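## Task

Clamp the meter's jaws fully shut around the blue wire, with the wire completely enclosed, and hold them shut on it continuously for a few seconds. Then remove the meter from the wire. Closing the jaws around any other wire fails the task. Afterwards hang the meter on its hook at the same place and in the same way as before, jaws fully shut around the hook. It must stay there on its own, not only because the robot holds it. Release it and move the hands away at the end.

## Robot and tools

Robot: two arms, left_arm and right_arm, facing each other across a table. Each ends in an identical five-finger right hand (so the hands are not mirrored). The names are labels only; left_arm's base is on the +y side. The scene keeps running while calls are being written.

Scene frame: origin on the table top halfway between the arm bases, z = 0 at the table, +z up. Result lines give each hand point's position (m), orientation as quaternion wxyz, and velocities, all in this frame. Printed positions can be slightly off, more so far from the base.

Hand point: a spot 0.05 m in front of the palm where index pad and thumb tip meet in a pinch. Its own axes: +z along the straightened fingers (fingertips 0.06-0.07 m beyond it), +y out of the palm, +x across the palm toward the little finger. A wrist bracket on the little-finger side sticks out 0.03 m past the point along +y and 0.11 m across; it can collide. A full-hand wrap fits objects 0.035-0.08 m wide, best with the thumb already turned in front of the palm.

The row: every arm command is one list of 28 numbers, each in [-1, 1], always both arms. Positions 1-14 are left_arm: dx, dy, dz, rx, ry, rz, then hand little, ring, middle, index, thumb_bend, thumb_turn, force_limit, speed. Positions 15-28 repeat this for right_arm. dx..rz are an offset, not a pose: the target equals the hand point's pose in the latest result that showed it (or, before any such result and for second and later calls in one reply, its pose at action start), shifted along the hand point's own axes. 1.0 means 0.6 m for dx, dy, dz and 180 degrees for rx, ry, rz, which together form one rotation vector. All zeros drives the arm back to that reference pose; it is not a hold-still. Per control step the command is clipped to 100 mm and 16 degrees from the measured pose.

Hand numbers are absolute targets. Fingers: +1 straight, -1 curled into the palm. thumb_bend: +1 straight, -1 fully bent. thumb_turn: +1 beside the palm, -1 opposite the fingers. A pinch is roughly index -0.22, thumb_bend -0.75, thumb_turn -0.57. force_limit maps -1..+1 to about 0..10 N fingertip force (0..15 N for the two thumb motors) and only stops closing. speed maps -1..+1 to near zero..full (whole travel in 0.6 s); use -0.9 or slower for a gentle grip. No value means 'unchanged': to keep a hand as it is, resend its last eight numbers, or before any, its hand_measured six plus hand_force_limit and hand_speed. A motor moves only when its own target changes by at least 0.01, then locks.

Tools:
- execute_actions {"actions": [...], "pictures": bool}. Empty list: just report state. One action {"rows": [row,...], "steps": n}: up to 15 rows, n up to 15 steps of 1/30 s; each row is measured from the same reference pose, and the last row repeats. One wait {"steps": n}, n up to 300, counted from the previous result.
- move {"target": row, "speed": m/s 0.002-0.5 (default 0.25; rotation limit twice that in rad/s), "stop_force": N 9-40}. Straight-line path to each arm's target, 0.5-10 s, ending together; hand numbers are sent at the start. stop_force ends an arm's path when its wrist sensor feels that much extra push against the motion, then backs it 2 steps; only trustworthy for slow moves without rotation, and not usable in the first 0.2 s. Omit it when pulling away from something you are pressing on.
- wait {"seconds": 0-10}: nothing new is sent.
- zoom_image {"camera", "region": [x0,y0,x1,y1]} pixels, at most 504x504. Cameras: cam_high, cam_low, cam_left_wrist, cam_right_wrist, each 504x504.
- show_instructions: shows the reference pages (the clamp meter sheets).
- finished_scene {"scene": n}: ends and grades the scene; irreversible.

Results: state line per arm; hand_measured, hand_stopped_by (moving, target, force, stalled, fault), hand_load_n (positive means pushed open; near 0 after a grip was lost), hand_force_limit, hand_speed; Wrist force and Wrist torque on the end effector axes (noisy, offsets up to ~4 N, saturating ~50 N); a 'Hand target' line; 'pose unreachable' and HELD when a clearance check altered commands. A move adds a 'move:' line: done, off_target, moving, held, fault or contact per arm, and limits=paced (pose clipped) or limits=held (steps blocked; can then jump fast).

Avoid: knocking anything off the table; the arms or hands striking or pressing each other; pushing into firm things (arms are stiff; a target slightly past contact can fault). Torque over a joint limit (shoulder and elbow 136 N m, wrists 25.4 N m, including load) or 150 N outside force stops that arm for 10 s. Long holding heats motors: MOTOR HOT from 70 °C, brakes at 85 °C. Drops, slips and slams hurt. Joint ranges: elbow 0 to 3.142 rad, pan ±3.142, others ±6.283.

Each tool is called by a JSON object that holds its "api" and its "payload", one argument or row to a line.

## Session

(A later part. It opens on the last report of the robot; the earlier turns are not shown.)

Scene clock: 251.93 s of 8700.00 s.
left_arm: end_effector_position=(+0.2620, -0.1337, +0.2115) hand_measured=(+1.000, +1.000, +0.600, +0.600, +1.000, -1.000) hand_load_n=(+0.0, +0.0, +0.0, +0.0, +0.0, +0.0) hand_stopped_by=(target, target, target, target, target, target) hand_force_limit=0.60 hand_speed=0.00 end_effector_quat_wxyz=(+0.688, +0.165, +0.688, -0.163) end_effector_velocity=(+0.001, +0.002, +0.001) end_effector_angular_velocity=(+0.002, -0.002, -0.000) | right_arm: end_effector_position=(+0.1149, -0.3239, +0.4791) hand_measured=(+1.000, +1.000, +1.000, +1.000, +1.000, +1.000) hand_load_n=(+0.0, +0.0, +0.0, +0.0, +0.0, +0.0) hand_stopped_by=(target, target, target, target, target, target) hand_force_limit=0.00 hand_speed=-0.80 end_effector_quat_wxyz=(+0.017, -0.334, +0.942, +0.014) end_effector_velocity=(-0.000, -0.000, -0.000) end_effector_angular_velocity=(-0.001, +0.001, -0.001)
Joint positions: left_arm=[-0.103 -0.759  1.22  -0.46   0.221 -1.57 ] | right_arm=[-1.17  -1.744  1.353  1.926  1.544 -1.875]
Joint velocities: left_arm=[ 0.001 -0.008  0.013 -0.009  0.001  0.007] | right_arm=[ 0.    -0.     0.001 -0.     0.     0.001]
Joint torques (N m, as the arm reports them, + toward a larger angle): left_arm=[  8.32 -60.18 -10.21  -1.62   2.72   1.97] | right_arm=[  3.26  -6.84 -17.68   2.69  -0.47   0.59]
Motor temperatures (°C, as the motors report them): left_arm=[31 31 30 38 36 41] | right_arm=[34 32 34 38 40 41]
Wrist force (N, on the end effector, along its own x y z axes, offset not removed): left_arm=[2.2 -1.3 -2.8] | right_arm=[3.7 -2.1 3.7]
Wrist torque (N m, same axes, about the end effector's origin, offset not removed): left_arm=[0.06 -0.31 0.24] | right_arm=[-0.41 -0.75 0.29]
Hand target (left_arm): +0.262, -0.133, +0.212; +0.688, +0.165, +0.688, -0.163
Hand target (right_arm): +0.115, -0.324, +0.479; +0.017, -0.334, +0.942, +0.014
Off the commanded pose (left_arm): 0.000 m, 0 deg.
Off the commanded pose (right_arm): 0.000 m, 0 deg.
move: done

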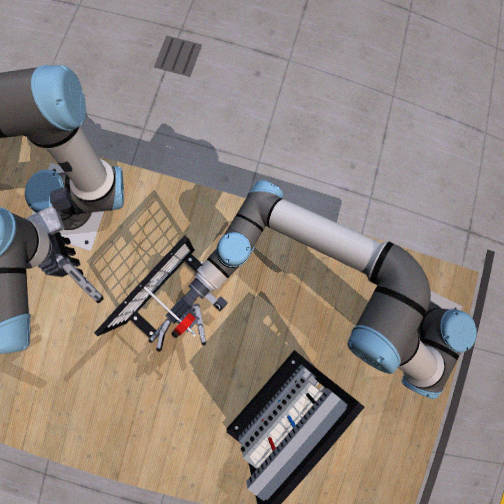

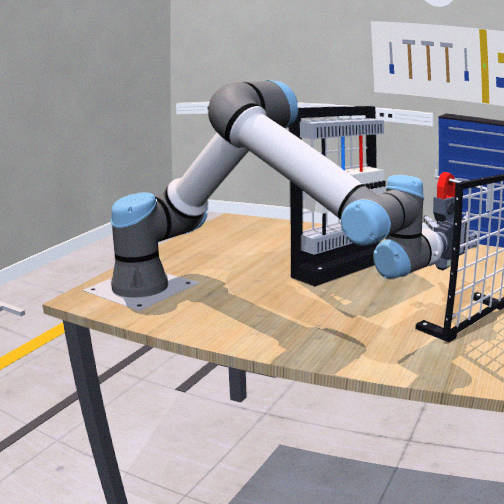

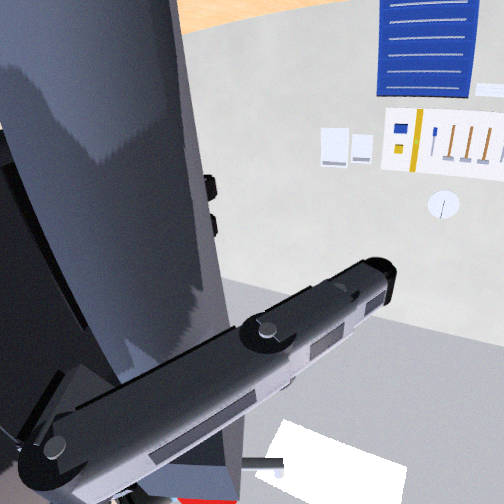

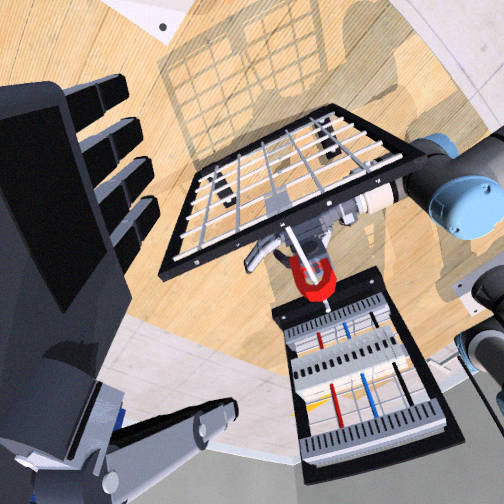

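{"api": "move", "payload": {
  "target": [0,0,0,0,0,0,-1,-1,0.5,0.5,-1,-1,0.6,-0.5,0,0,0,0,0,0,1,1,1,1,1,1,0,-0.8]
}}

{"api": "zoom_image", "payload": {
  "camera": "cam_high",
  "region": [140, 270, 230, 360]
}}

Scene clock: 268.87 s of 8700.00 s.
left_arm: end_effector_position=(+0.2620, -0.1337, +0.2115) hand_measured=(-0.798, -0.796, +0.500, +0.500, +0.108, -1.000) hand_load_n=(+11.5, +10.5, +0.0, +0.0, +11.5, +2.5) hand_stopped_by=(force, force, target, target, force, target) hand_force_limit=0.60 hand_speed=-0.50 end_effector_quat_wxyz=(+0.688, +0.165, +0.688, -0.163) end_effector_velocity=(-0.000, -0.000, +0.000) end_effector_angular_velocity=(-0.003, +0.001, -0.000) | right_arm: end_effector_position=(+0.1149, -0.3239, +0.4791) hand_measured=(+1.000, +1.000, +1.000, +1.000, +1.000, +1.000) hand_load_n=(+0.0, +0.0, +0.0, +0.0, +0.0, +0.0) hand_stopped_by=(target, target, target, target, target, target) hand_force_limit=0.00 hand_speed=-0.80 end_effector_quat_wxyz=(+0.017, -0.334, +0.942, +0.014) end_effector_velocity=(+0.000, +0.000, +0.000) end_effector_angular_velocity=(+0.000, +0.000, -0.001)
Joint positions: left_arm=[-0.103 -0.759  1.22  -0.46   0.221 -1.57 ] | right_arm=[-1.17  -1.744  1.353  1.926  1.544 -1.875]
Joint velocities: left_arm=[-0.    -0.001 -0.    -0.002  0.    -0.   ] | right_arm=[-0.     0.001 -0.     0.    -0.     0.001]
Joint torques (N m, as the arm reports them, + toward a larger angle): left_arm=[ -5.69 -39.11 -28.81   1.36   0.1   -1.48] | right_arm=[  3.92  -6.24 -17.37   2.67  -0.48   0.47]
Motor temperatures (°C, as the motors report them): left_arm=[31 31 30 38 36 41] | right_arm=[34 32 34 38 40 41]
Wrist force (N, on the end effector, along its own x y z axes, offset not removed): left_arm=[1.2 0.3 -3.9] | right_arm=[1.9 0.3 1.1]
Wrist torque (N m, same axes, about the end effector's origin, offset not removed): left_arm=[0.34 -0.71 0.05] | right_arm=[0.23 -0.19 0.05]
Hand target (left_arm): +0.262, -0.134, +0.212; +0.688, +0.165, +0.688, -0.163
Hand target (right_arm): +0.115, -0.324, +0.479; +0.017, -0.334, +0.942, +0.014
Off the commanded pose (left_arm): 0.000 m, 0 deg.
Off the commanded pose (right_arm): 0.000 m, 0 deg.
After step 90, 11.50 s passed at rest.
move: done

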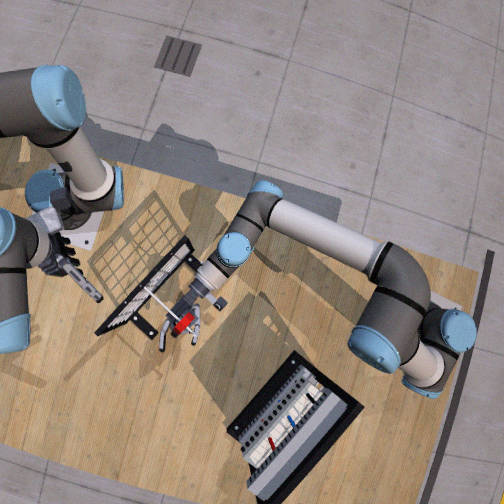

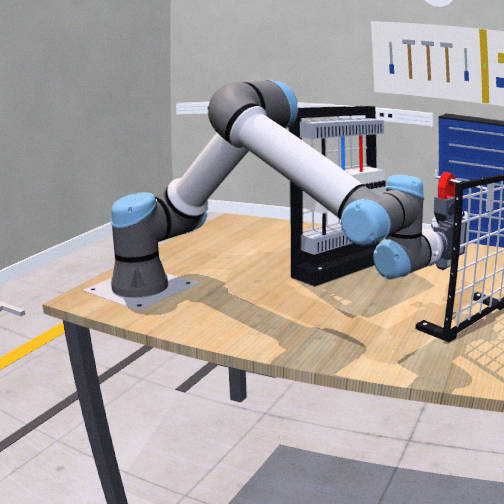

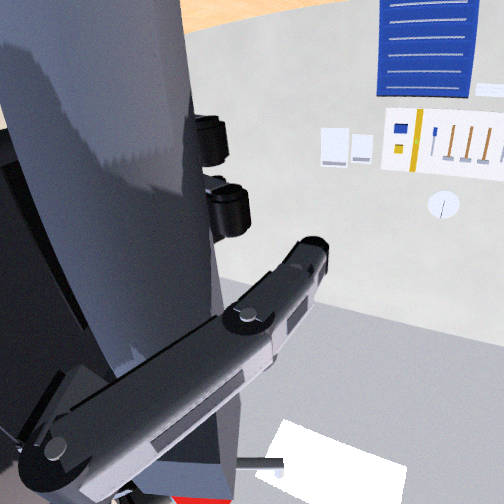

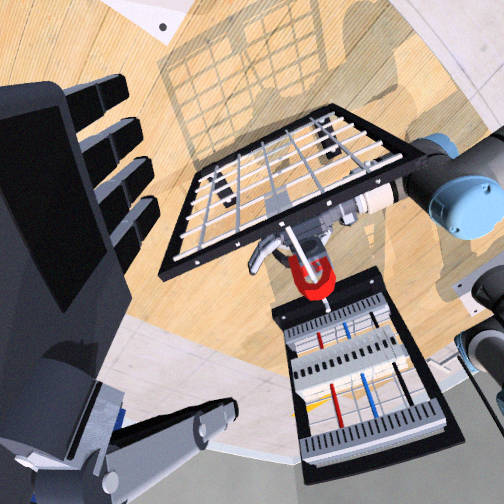

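Region (140, 270, 230, 360) of cam_high's 504x504 image, scaled by 5.600, with more detail than that image has.

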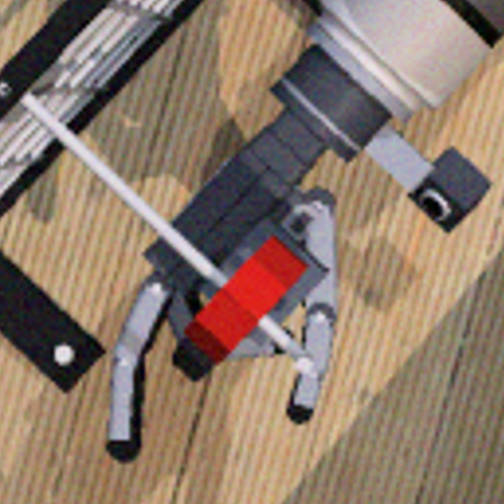

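{"api": "move", "payload": {
  "target": [0,0,0,0,0,0,-1,-1,-1,-1,-1,-1,0.6,-0.5,0,0,0,0,0,0,1,1,1,1,1,1,0,-0.8]
}}

{"api": "zoom_image", "payload": {
  "camera": "cam_high",
  "region": [140, 270, 230, 360]
}}

{"api": "zoom_image", "payload": {
  "camera": "cam_right_wrist",
  "region": [240, 200, 380, 340]
}}

Scene clock: 281.27 s of 8700.00 s.
left_arm: end_effector_position=(+0.2620, -0.1337, +0.2115) hand_measured=(-0.798, -0.796, -0.190, -0.606, +0.110, -1.000) hand_load_n=(+11.5, +10.5, +0.0, +8.0, +11.5, +3.5) hand_stopped_by=(force, force, force, force, force, target) hand_force_limit=0.60 hand_speed=-0.50 end_effector_quat_wxyz=(+0.688, +0.165, +0.688, -0.163) end_effector_velocity=(-0.000, -0.000, +0.000) end_effector_angular_velocity=(+0.001, -0.000, -0.000) | right_arm: end_effector_position=(+0.1149, -0.3239, +0.4791) hand_measured=(+1.000, +1.000, +1.000, +1.000, +1.000, +1.000) hand_load_n=(+0.0, +0.0, +0.0, +0.0, +0.0, +0.0) hand_stopped_by=(target, target, target, target, target, target) hand_force_limit=0.00 hand_speed=-0.80 end_effector_quat_wxyz=(+0.017, -0.334, +0.942, +0.014) end_effector_velocity=(-0.000, +0.000, +0.000) end_effector_angular_velocity=(+0.003, -0.000, -0.000)
Joint positions: left_arm=[-0.103 -0.759  1.22  -0.46   0.221 -1.57 ] | right_arm=[-1.17  -1.744  1.353  1.926  1.544 -1.875]
Joint velocities: left_arm=[-0.    -0.    -0.001  0.    -0.     0.001] | right_arm=[-0.    -0.001 -0.001  0.    -0.002  0.   ]
Joint torques (N m, as the arm reports them, + toward a larger angle): left_arm=[  7.64 -46.84 -25.82   0.81  -0.04  -0.02] | right_arm=[  4.08  -7.54 -17.47   2.7   -0.52   0.49]
Motor temperatures (°C, as the motors report them): left_arm=[31 31 30 38 36 41] | right_arm=[34 32 34 38 40 41]
Wrist force (N, on the end effector, along its own x y z axes, offset not removed): left_arm=[5.1 -1.8 -2.3] | right_arm=[1.9 1.5 2.0]
Wrist torque (N m, same axes, about the end effector's origin, offset not removed): left_arm=[-0.17 -0.56 0.12] | right_arm=[0.19 -0.37 0.17]
Hand target (left_arm): +0.262, -0.134, +0.212; +0.688, +0.165, +0.688, -0.163
Hand target (right_arm): +0.115, -0.324, +0.479; +0.017, -0.334, +0.942, +0.014
Off the commanded pose (left_arm): 0.000 m, 0 deg.
Off the commanded pose (right_arm): 0.000 m, 0 deg.
After step 90, 7.80 s passed at rest.
move: done

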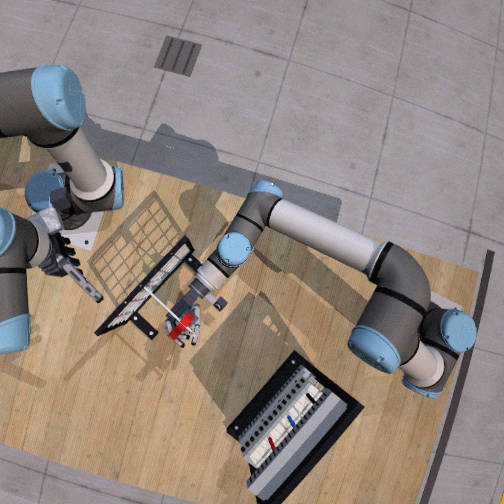

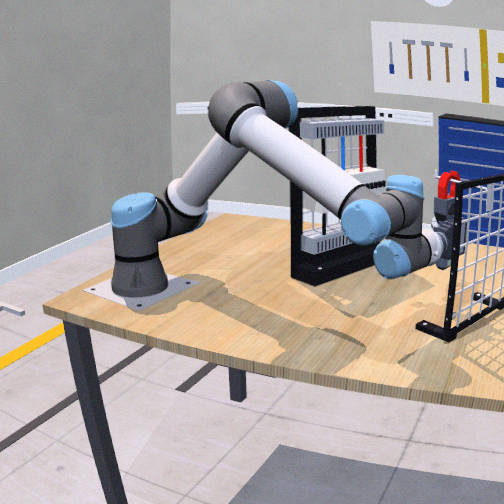

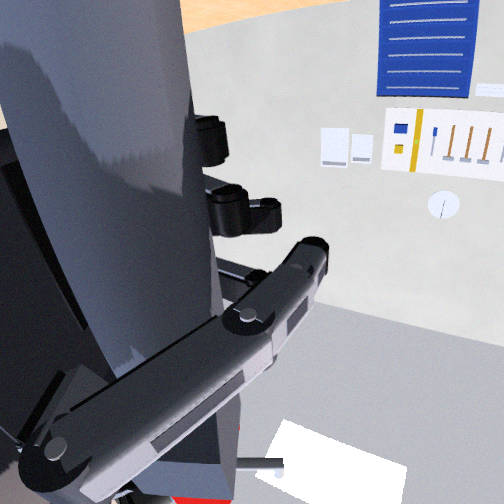

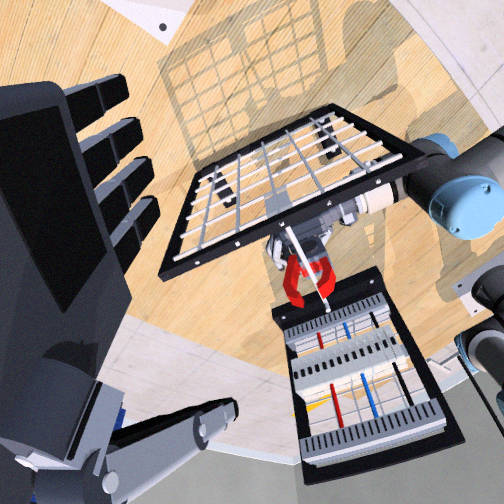

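Region (140, 270, 230, 360) of cam_high's 504x504 image, scaled by 5.600, with more detail than that image has.

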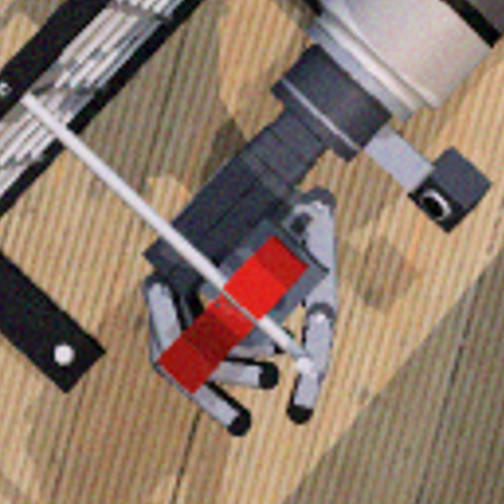

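Region (240, 200, 380, 340) of cam_right_wrist's 504x504 image, scaled by 3.600, with more detail than that image has.

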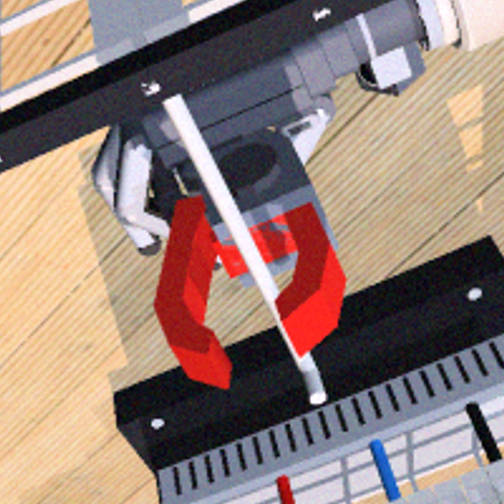

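{"api": "move", "payload": {
  "target": [0,0,0,0,0,0,-1,-1,-0.98,-0.98,-1,-1,0.8,-0.6,0,0,0,0,0,0,1,1,1,1,1,1,0,-0.8]
}}

{"api": "zoom_image", "payload": {
  "camera": "cam_high",
  "region": [140, 270, 230, 360]
}}

{"api": "zoom_image", "payload": {
  "camera": "cam_right_wrist",
  "region": [240, 200, 380, 340]
}}

Scene clock: 300.50 s of 8700.00 s.
left_arm: end_effector_position=(+0.2620, -0.1337, +0.2115) hand_measured=(-0.798, -0.796, -0.664, -0.624, +0.110, -1.000) hand_load_n=(+11.0, +10.5, +10.5, +0.0, +11.5, +3.5) hand_stopped_by=(force, force, force, force, force, target) hand_force_limit=0.80 hand_speed=-0.60 end_effector_quat_wxyz=(+0.688, +0.165, +0.688, -0.163) end_effector_velocity=(+0.000, +0.000, +0.002) end_effector_angular_velocity=(-0.002, +0.001, +0.000) | right_arm: end_effector_position=(+0.1149, -0.3239, +0.4791) hand_measured=(+1.000, +1.000, +1.000, +1.000, +1.000, +1.000) hand_load_n=(+0.0, +0.0, +0.0, +0.0, +0.0, +0.0) hand_stopped_by=(target, target, target, target, target, target) hand_force_limit=0.00 hand_speed=-0.80 end_effector_quat_wxyz=(+0.017, -0.334, +0.942, +0.014) end_effector_velocity=(-0.000, -0.001, +0.000) end_effector_angular_velocity=(-0.001, -0.002, -0.000)
Joint positions: left_arm=[-0.103 -0.759  1.22  -0.46   0.221 -1.57 ] | right_arm=[-1.17  -1.744  1.353  1.926  1.544 -1.875]
Joint velocities: left_arm=[ 0.    -0.003  0.001  0.001  0.    -0.   ] | right_arm=[ 0.    -0.002 -0.    -0.     0.002  0.   ]
Joint torques (N m, as the arm reports them, + toward a larger angle): left_arm=[  6.42 -55.24 -25.62   0.75  -1.01  -0.11] | right_arm=[  3.51  -6.52 -17.73   2.76  -0.41   0.34]
Motor temperatures (°C, as the motors report them): left_arm=[31 31 30 38 36 41] | right_arm=[34 32 34 38 40 41]
Wrist force (N, on the end effector, along its own x y z axes, offset not removed): left_arm=[6.4 -1.0 -3.7] | right_arm=[-0.4 -0.5 1.9]
Wrist torque (N m, same axes, about the end effector's origin, offset not removed): left_arm=[0.15 -0.76 0.30] | right_arm=[0.02 -0.09 0.06]
Hand target (left_arm): +0.262, -0.134, +0.212; +0.688, +0.165, +0.688, -0.163
Hand target (right_arm): +0.115, -0.324, +0.479; +0.017, -0.334, +0.942, +0.014
Off the commanded pose (left_arm): 0.000 m, 0 deg.
Off the commanded pose (right_arm): 0.000 m, 0 deg.
After step 90, 15.23 s passed at rest.
move: done

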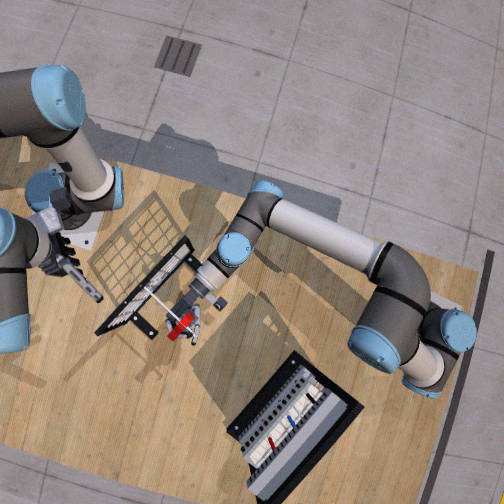

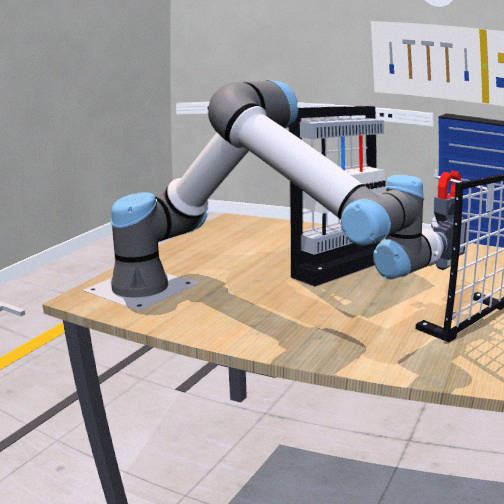

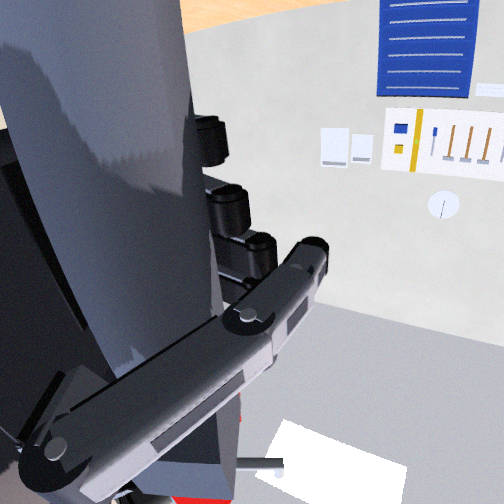

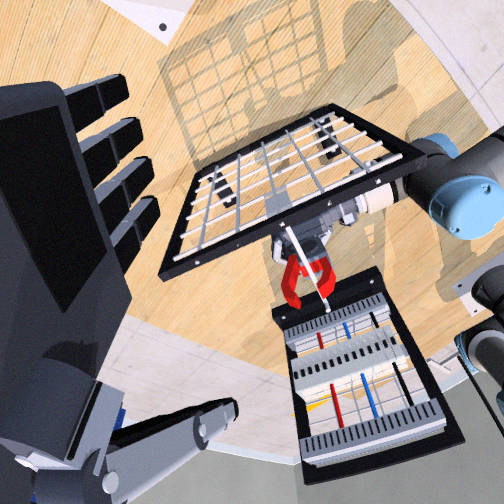

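Region (140, 270, 230, 360) of cam_high's 504x504 image, scaled by 5.600, with more detail than that image has.

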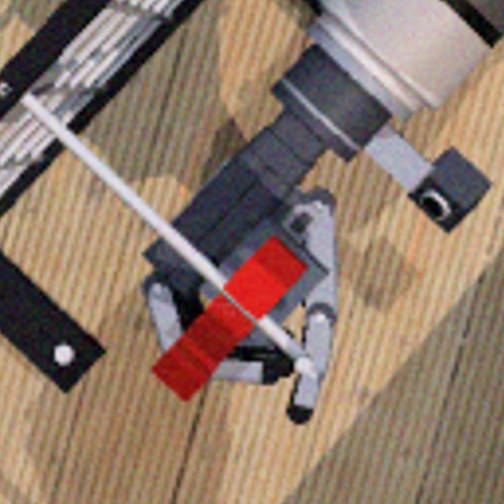

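Region (240, 200, 380, 340) of cam_right_wrist's 504x504 image, scaled by 3.600, with more detail than that image has.

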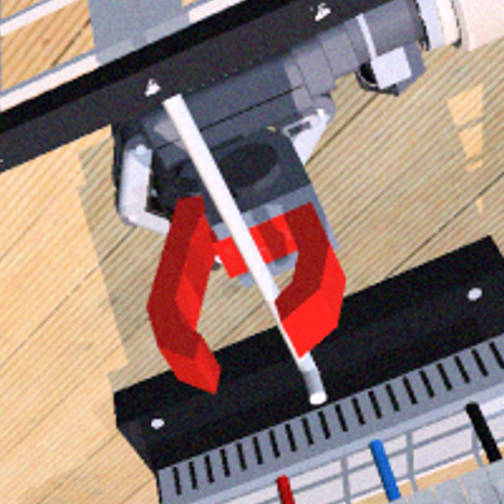

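{"api": "move", "payload": {
  "target": [0,0,-0.0233,0,0,0,-1,-1,-0.98,-0.98,-1,-1,0.8,-0.6,0,0,0,0,0,0,1,1,1,1,1,1,0,-0.8],
  "speed": 0.03
}}

{"api": "zoom_image", "payload": {
  "camera": "cam_high",
  "region": [140, 270, 230, 360]
}}

{"api": "zoom_image", "payload": {
  "camera": "cam_right_wrist",
  "region": [240, 200, 380, 340]
}}

Scene clock: 315.73 s of 8700.00 s.
left_arm: end_effector_position=(+0.2497, -0.1276, +0.2115) hand_measured=(-0.798, -0.796, -0.664, -0.624, +0.110, -1.000) hand_load_n=(+11.0, +10.5, +10.5, +0.0, +11.5, +3.5) hand_stopped_by=(force, force, force, force, force, target) hand_force_limit=0.80 hand_speed=-0.60 end_effector_quat_wxyz=(+0.688, +0.165, +0.688, -0.163) end_effector_velocity=(-0.002, +0.001, +0.001) end_effector_angular_velocity=(-0.002, +0.000, +0.000) | right_arm: end_effector_position=(+0.1149, -0.3239, +0.4791) hand_measured=(+1.000, +1.000, +1.000, +1.000, +1.000, +1.000) hand_load_n=(+0.0, +0.0, +0.0, +0.0, +0.0, +0.0) hand_stopped_by=(target, target, target, target, target, target) hand_force_limit=0.00 hand_speed=-0.80 end_effector_quat_wxyz=(+0.017, -0.334, +0.942, +0.014) end_effector_velocity=(-0.000, +0.000, -0.001) end_effector_angular_velocity=(+0.001, +0.003, -0.001)
Joint positions: left_arm=[-0.123 -0.771  1.243 -0.47   0.201 -1.57 ] | right_arm=[-1.17  -1.744  1.353  1.926  1.544 -1.875]
Joint velocities: left_arm=[-0.004 -0.004  0.005 -0.004 -0.004  0.002] | right_arm=[ 0.     0.     0.002  0.    -0.002  0.001]
Joint torques (N m, as the arm reports them, + toward a larger angle): left_arm=[ -8.5  -61.9   -8.84  -1.73  -2.33   2.24] | right_arm=[  3.51  -6.53 -18.39   2.74  -0.47   0.42]
Motor temperatures (°C, as the motors report them): left_arm=[31 31 30 38 36 41] | right_arm=[34 32 34 38 40 41]
Wrist force (N, on the end effector, along its own x y z axes, offset not removed): left_arm=[5.2 -2.5 -3.5] | right_arm=[2.3 1.8 -0.3]
Wrist torque (N m, same axes, about the end effector's origin, offset not removed): left_arm=[-0.14 -0.54 0.20] | right_arm=[0.41 -0.20 0.13]
Hand target (left_arm): +0.249, -0.127, +0.212; +0.688, +0.165, +0.688, -0.163
Hand target (right_arm): +0.115, -0.324, +0.479; +0.017, -0.334, +0.942, +0.014
Off the commanded pose (left_arm): 0.000 m, 0 deg.
Off the commanded pose (right_arm): 0.000 m, 0 deg.
After step 90, 11.43 s passed at rest.
move: done

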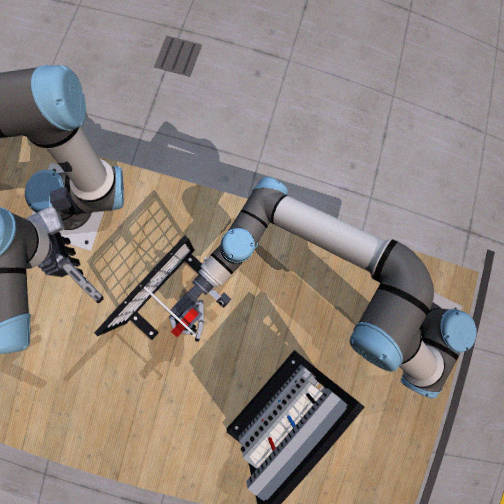

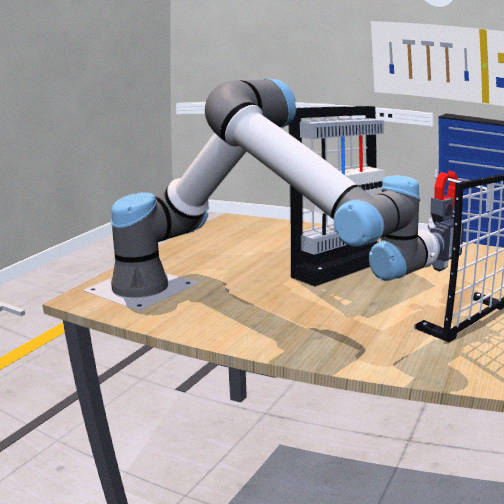

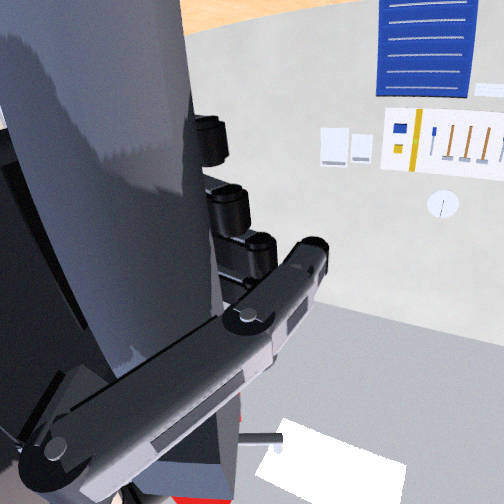

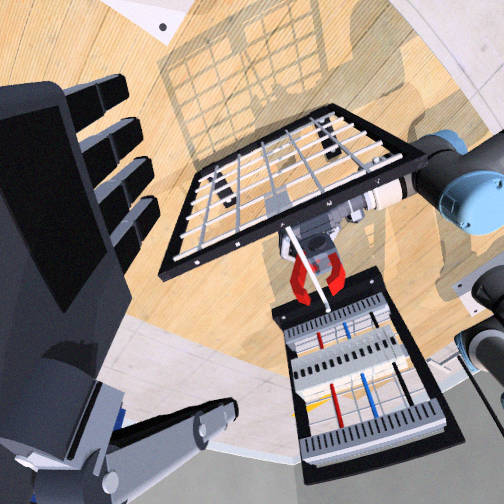

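Region (140, 270, 230, 360) of cam_high's 504x504 image, scaled by 5.600, with more detail than that image has.

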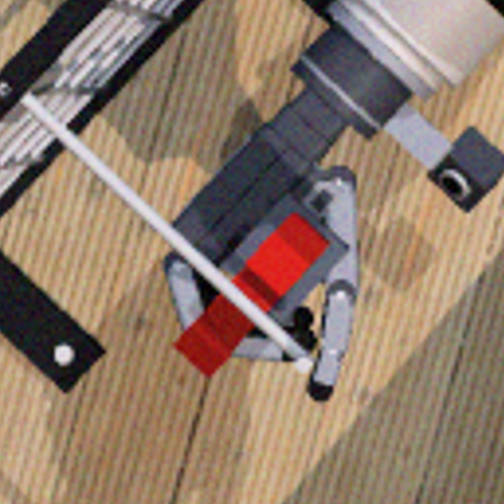

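Region (240, 200, 380, 340) of cam_right_wrist's 504x504 image, scaled by 3.600, with more detail than that image has.

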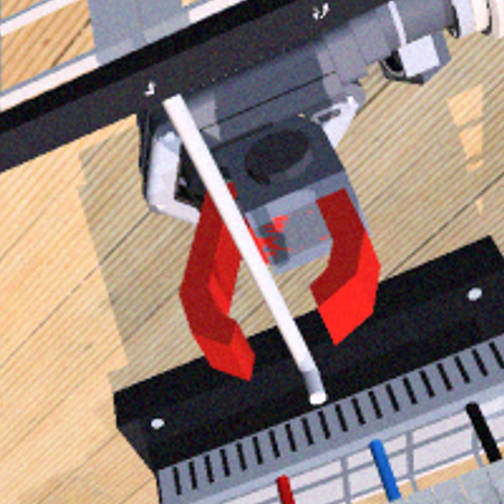

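{"api": "move", "payload": {
  "target": [0.0667,0,0,0,0,0,-1,-1,-0.98,-0.98,-1,-1,0.8,-0.6,0,0,0,0,0,0,1,1,1,1,1,1,0,-0.8],
  "speed": 0.08
}}

{"api": "move", "payload": {
  "target": [0,0.1133,0,0,0,-0.1111,-1,-1,-0.98,-0.98,-1,-1,0.8,-0.6,0,0,0,0,0,0,1,1,1,1,1,1,0,-0.8],
  "speed": 0.15
}}

{"api": "move", "payload": {
  "target": [-0.22132,0.11835,0.00698,-0.00599,-0.00855,-0.38889,-1,-1,-0.98,-0.98,-1,-1,0.8,-0.6,0,0,0,0,0,0,1,1,1,1,1,1,0,-0.8],
  "speed": 0.2
}}

{"api": "zoom_image", "payload": {
  "camera": "cam_high",
  "region": [220, 340, 340, 460]
}}

Scene clock: 366.73 s of 8700.00 s.
left_arm: end_effector_position=(+0.2497, -0.1275, +0.1718) hand_measured=(-0.798, -0.796, -0.664, -0.624, +0.110, -1.000) hand_load_n=(+11.0, +10.5, +10.5, +0.0, +11.5, +3.5) hand_stopped_by=(force, force, force, force, force, target) hand_force_limit=0.80 hand_speed=-0.60 end_effector_quat_wxyz=(+0.688, +0.165, +0.688, -0.163) end_effector_velocity=(+0.000, +0.000, -0.003) end_effector_angular_velocity=(+0.002, -0.002, +0.000) | right_arm: end_effector_position=(+0.1149, -0.3239, +0.4791) hand_measured=(+1.000, +1.000, +1.000, +1.000, +1.000, +1.000) hand_load_n=(+0.0, +0.0, +0.0, +0.0, +0.0, +0.0) hand_stopped_by=(target, target, target, target, target, target) hand_force_limit=0.00 hand_speed=-0.80 end_effector_quat_wxyz=(+0.017, -0.334, +0.942, +0.014) end_effector_velocity=(+0.001, +0.000, -0.000) end_effector_angular_velocity=(-0.000, +0.002, +0.000)
Joint positions: left_arm=[-0.123 -0.723  1.268 -0.541  0.201 -1.571] | right_arm=[-1.17  -1.744  1.353  1.926  1.544 -1.875]
Joint velocities: left_arm=[ 0.     0.004  0.004 -0.012  0.     0.007] | right_arm=[ 0.     0.002 -0.     0.    -0.    -0.   ]
Joint torques (N m, as the arm reports them, + toward a larger angle): left_arm=[  8.89 -40.86  -7.01  -1.78   2.22   1.98] | right_arm=[  3.77  -6.52 -17.59   2.7   -0.47   0.49]
Motor temperatures (°C, as the motors report them): left_arm=[31 32 30 38 36 41] | right_arm=[34 32 34 38 40 41]
Wrist force (N, on the end effector, along its own x y z axes, offset not removed): left_arm=[5.1 -3.6 -1.5] | right_arm=[-0.6 1.1 -0.9]
Wrist torque (N m, same axes, about the end effector's origin, offset not removed): left_arm=[-0.39 -0.47 0.15] | right_arm=[0.30 0.08 -0.08]
Hand target (left_arm): +0.250, -0.127, +0.172; +0.688, +0.165, +0.688, -0.163
Hand target (right_arm): +0.115, -0.324, +0.479; +0.017, -0.334, +0.942, +0.014
Off the commanded pose (left_arm): 0.000 m, 0 deg.
Off the commanded pose (right_arm): 0.000 m, 0 deg.
After step 90, 47.07 s passed at rest.
move: done

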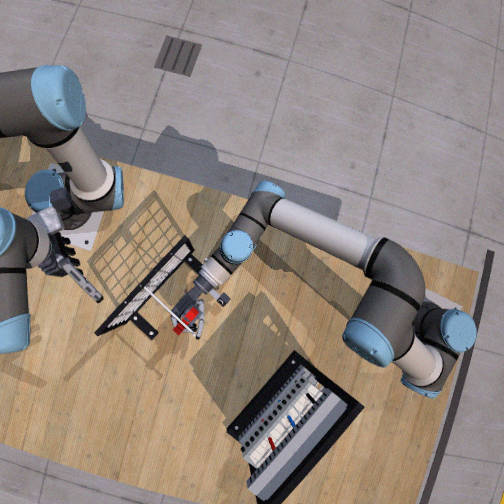

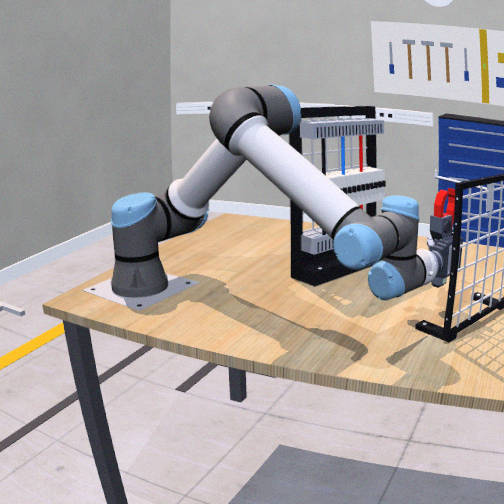

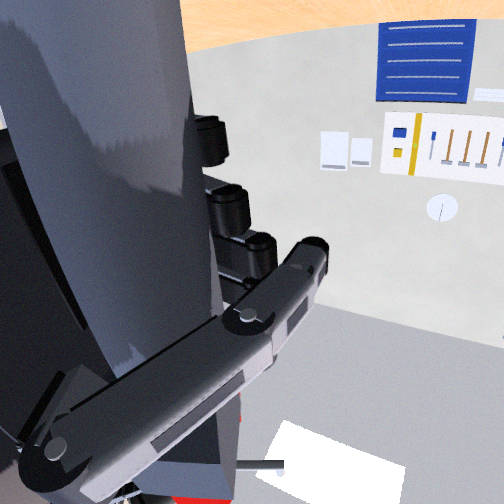

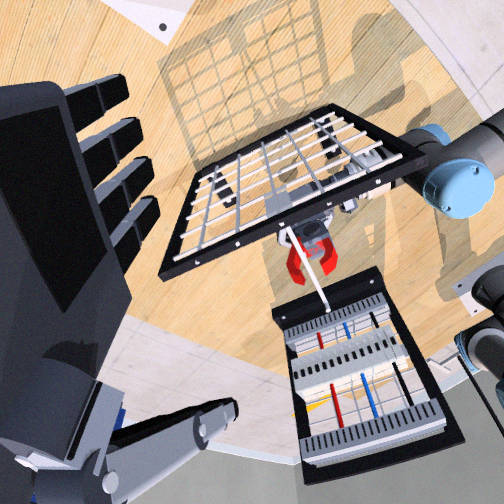

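Scene clock: 368.33 s of 8700.00 s.
left_arm: end_effector_position=(+0.2802, -0.0670, +0.1719) hand_measured=(-0.798, -0.796, -0.664, -0.624, +0.110, -1.000) hand_load_n=(+11.0, +10.5, +10.5, +0.0, +11.5, +3.5) hand_stopped_by=(force, force, force, force, force, target) hand_force_limit=0.80 hand_speed=-0.60 end_effector_quat_wxyz=(+0.649, +0.044, +0.706, -0.280) end_effector_velocity=(+0.001, +0.002, -0.001) end_effector_angular_velocity=(-0.004, +0.007, -0.001) | right_arm: end_effector_position=(+0.1149, -0.3239, +0.4791) hand_measured=(+1.000, +1.000, +1.000, +1.000, +1.000, +1.000) hand_load_n=(+0.0, +0.0, +0.0, +0.0, +0.0, +0.0) hand_stopped_by=(target, target, target, target, target, target) hand_force_limit=0.00 hand_speed=-0.80 end_effector_quat_wxyz=(+0.017, -0.334, +0.942, +0.014) end_effector_velocity=(+0.001, +0.000, -0.000) end_effector_angular_velocity=(-0.001, +0.001, +0.001)
Joint positions: left_arm=[-0.103 -0.867  1.474 -0.607  0.221 -1.916] | right_arm=[-1.17  -1.744  1.353  1.926  1.544 -1.875]
Joint velocities: left_arm=[ 0.    -0.002  0.001  0.021  0.002 -0.026] | right_arm=[ 0.     0.002 -0.001  0.     0.001 -0.   ]
Joint torques (N m, as the arm reports them, + toward a larger angle): left_arm=[  8.12 -57.54  -7.41   1.51   2.35  -2.45] | right_arm=[  2.83  -6.93 -18.02   2.63  -0.37   0.41]
Motor temperatures (°C, as the motors report them): left_arm=[31 32 30 38 36 41] | right_arm=[34 32 34 38 40 41]
Wrist force (N, on the end effector, along its own x y z axes, offset not removed): left_arm=[5.4 -0.2 -1.8] | right_arm=[1.7 2.1 1.4]
Wrist torque (N m, same axes, about the end effector's origin, offset not removed): left_arm=[0.08 -0.63 0.21] | right_arm=[0.33 -0.35 0.15]
Hand target (left_arm): +0.280, -0.067, +0.172; +0.649, +0.043, +0.706, -0.280
Hand target (right_arm): +0.115, -0.324, +0.479; +0.017, -0.334, +0.942, +0.014
Off the commanded pose (left_arm): 0.000 m, 0 deg.
Off the commanded pose (right_arm): 0.000 m, 0 deg.
move: done

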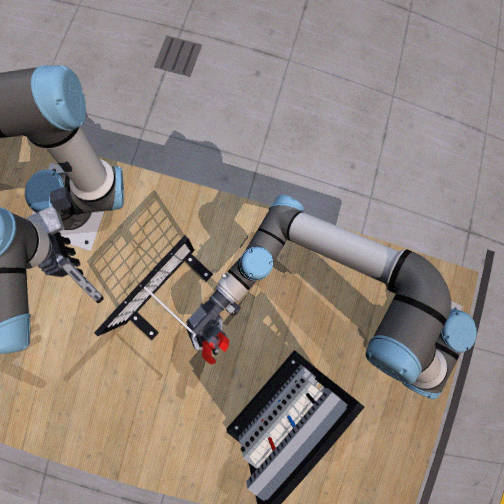

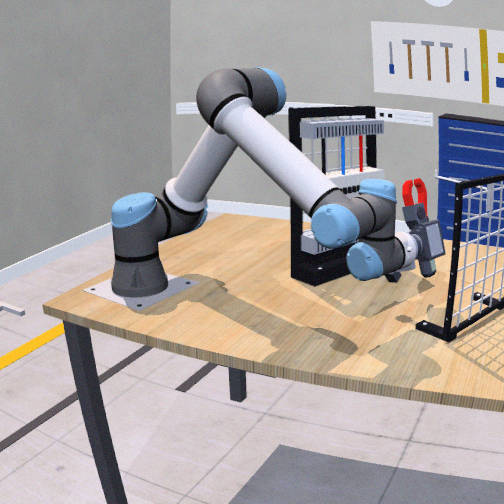

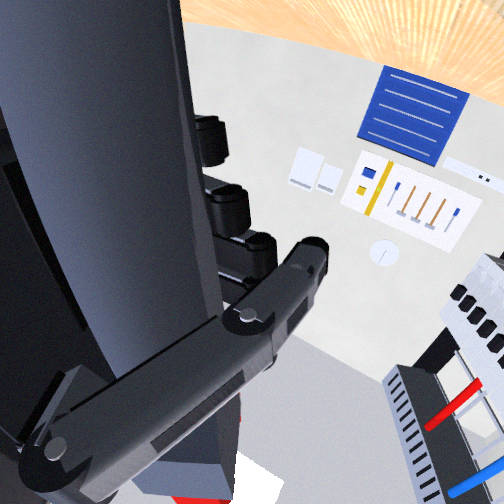

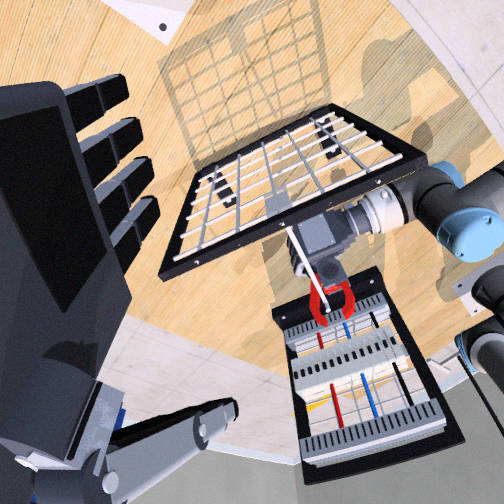

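Scene clock: 371.90 s of 8700.00 s.
left_arm: end_effector_position=(+0.3343, +0.0310, +0.2726) hand_measured=(-0.798, -0.796, -0.664, -0.624, +0.110, -1.000) hand_load_n=(+11.0, +10.5, +10.5, +0.0, +11.5, +3.5) hand_stopped_by=(force, force, force, force, force, target) hand_force_limit=0.80 hand_speed=-0.60 end_effector_quat_wxyz=(+0.381, -0.378, +0.597, -0.596) end_effector_velocity=(+0.000, -0.000, +0.003) end_effector_angular_velocity=(-0.010, +0.014, -0.001) | right_arm: end_effector_position=(+0.1149, -0.3239, +0.4791) hand_measured=(+1.000, +1.000, +1.000, +1.000, +1.000, +1.000) hand_load_n=(+0.0, +0.0, +0.0, +0.0, +0.0, +0.0) hand_stopped_by=(target, target, target, target, target, target) hand_force_limit=0.00 hand_speed=-0.80 end_effector_quat_wxyz=(+0.017, -0.334, +0.942, +0.014) end_effector_velocity=(-0.000, -0.000, +0.000) end_effector_angular_velocity=(-0.000, -0.001, -0.000)
Joint positions: left_arm=[-0.027 -1.317  1.687 -0.375  0.266 -3.132] | right_arm=[-1.17  -1.744  1.353  1.926  1.544 -1.875]
Joint velocities: left_arm=[ 0.002  0.001 -0.015  0.045  0.003 -0.045] | right_arm=[ 0.001 -0.001 -0.    -0.     0.001  0.001]
Joint torques (N m, as the arm reports them, + toward a larger angle): left_arm=[ 10.1  -21.08 -33.22   1.2    2.42  -2.56] | right_arm=[  2.78  -7.34 -18.31   2.66  -0.49   0.47]
Motor temperatures (°C, as the motors report them): left_arm=[31 32 30 38 36 41] | right_arm=[34 32 34 38 40 41]
Wrist force (N, on the end effector, along its own x y z axes, offset not removed): left_arm=[2.2 0.5 0.2] | right_arm=[2.5 1.0 1.8]
Wrist torque (N m, same axes, about the end effector's origin, offset not removed): left_arm=[-0.07 -0.42 0.11] | right_arm=[0.07 -0.52 0.25]
Hand target (left_arm): +0.334, +0.031, +0.273; +0.381, -0.378, +0.597, -0.596
Hand target (right_arm): +0.115, -0.324, +0.479; +0.017, -0.334, +0.942, +0.014
Off the commanded pose (left_arm): 0.000 m, 0 deg.
Off the commanded pose (right_arm): 0.000 m, 0 deg.
move: done

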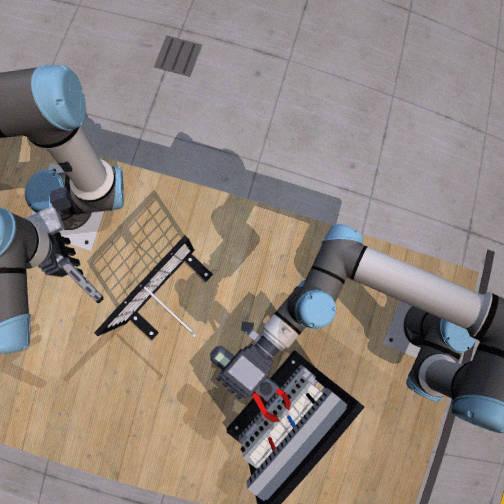

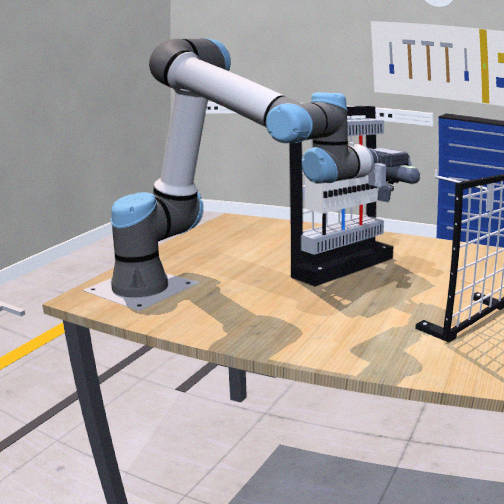

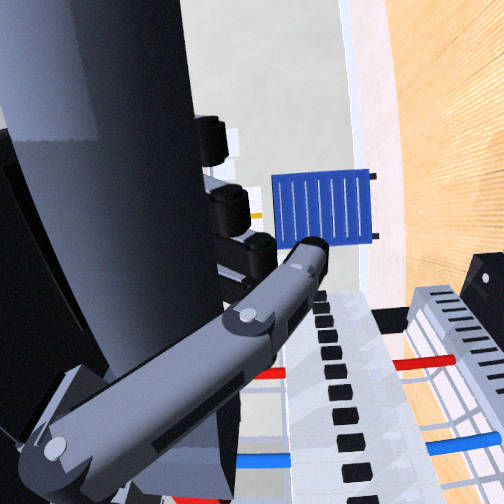

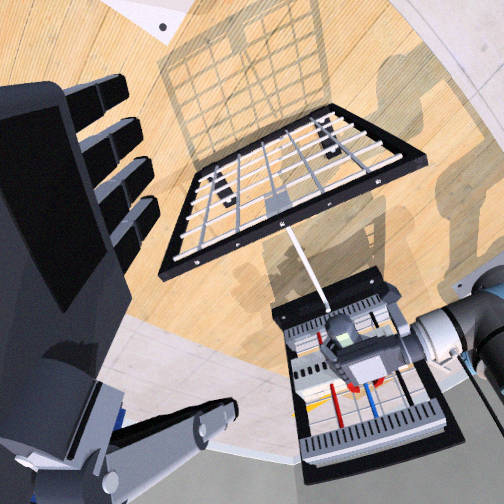

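Region (220, 340, 340, 460) of cam_high's 504x504 image, scaled by 4.200, with more detail than that image has.

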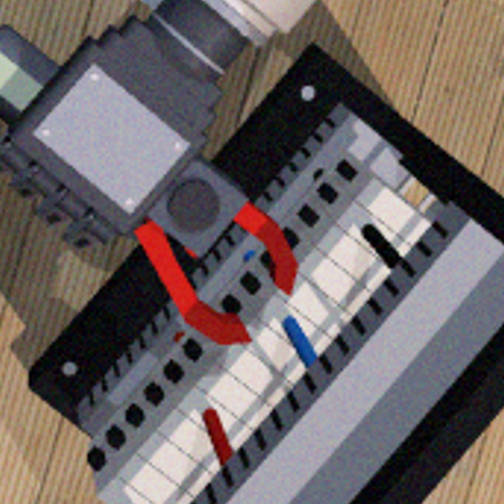

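{"api": "zoom_image", "payload": {
  "camera": "cam_high",
  "region": [250, 380, 310, 440]
}}

{"api": "zoom_image", "payload": {
  "camera": "cam_low",
  "region": [280, 90, 440, 250]
}}

Region (250, 380, 310, 440) of cam_high's 504x504 image, scaled by 8.400, with more detail than that image has.

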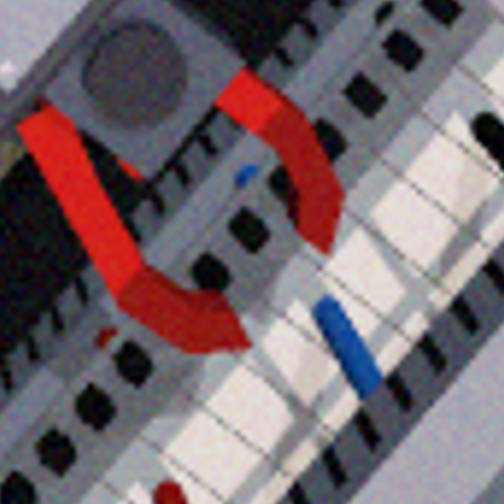

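Region (280, 90, 440, 250) of cam_low's 504x504 image, scaled by 3.150, with more detail than that image has.

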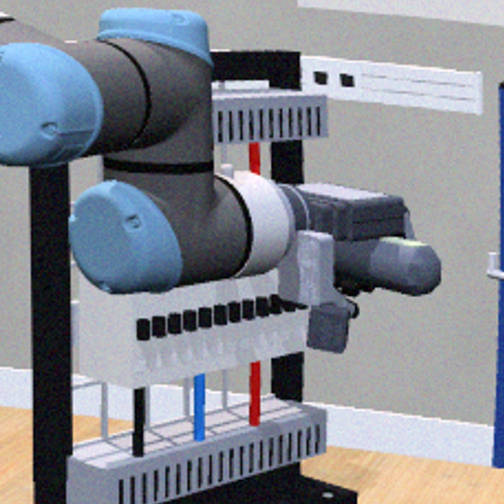

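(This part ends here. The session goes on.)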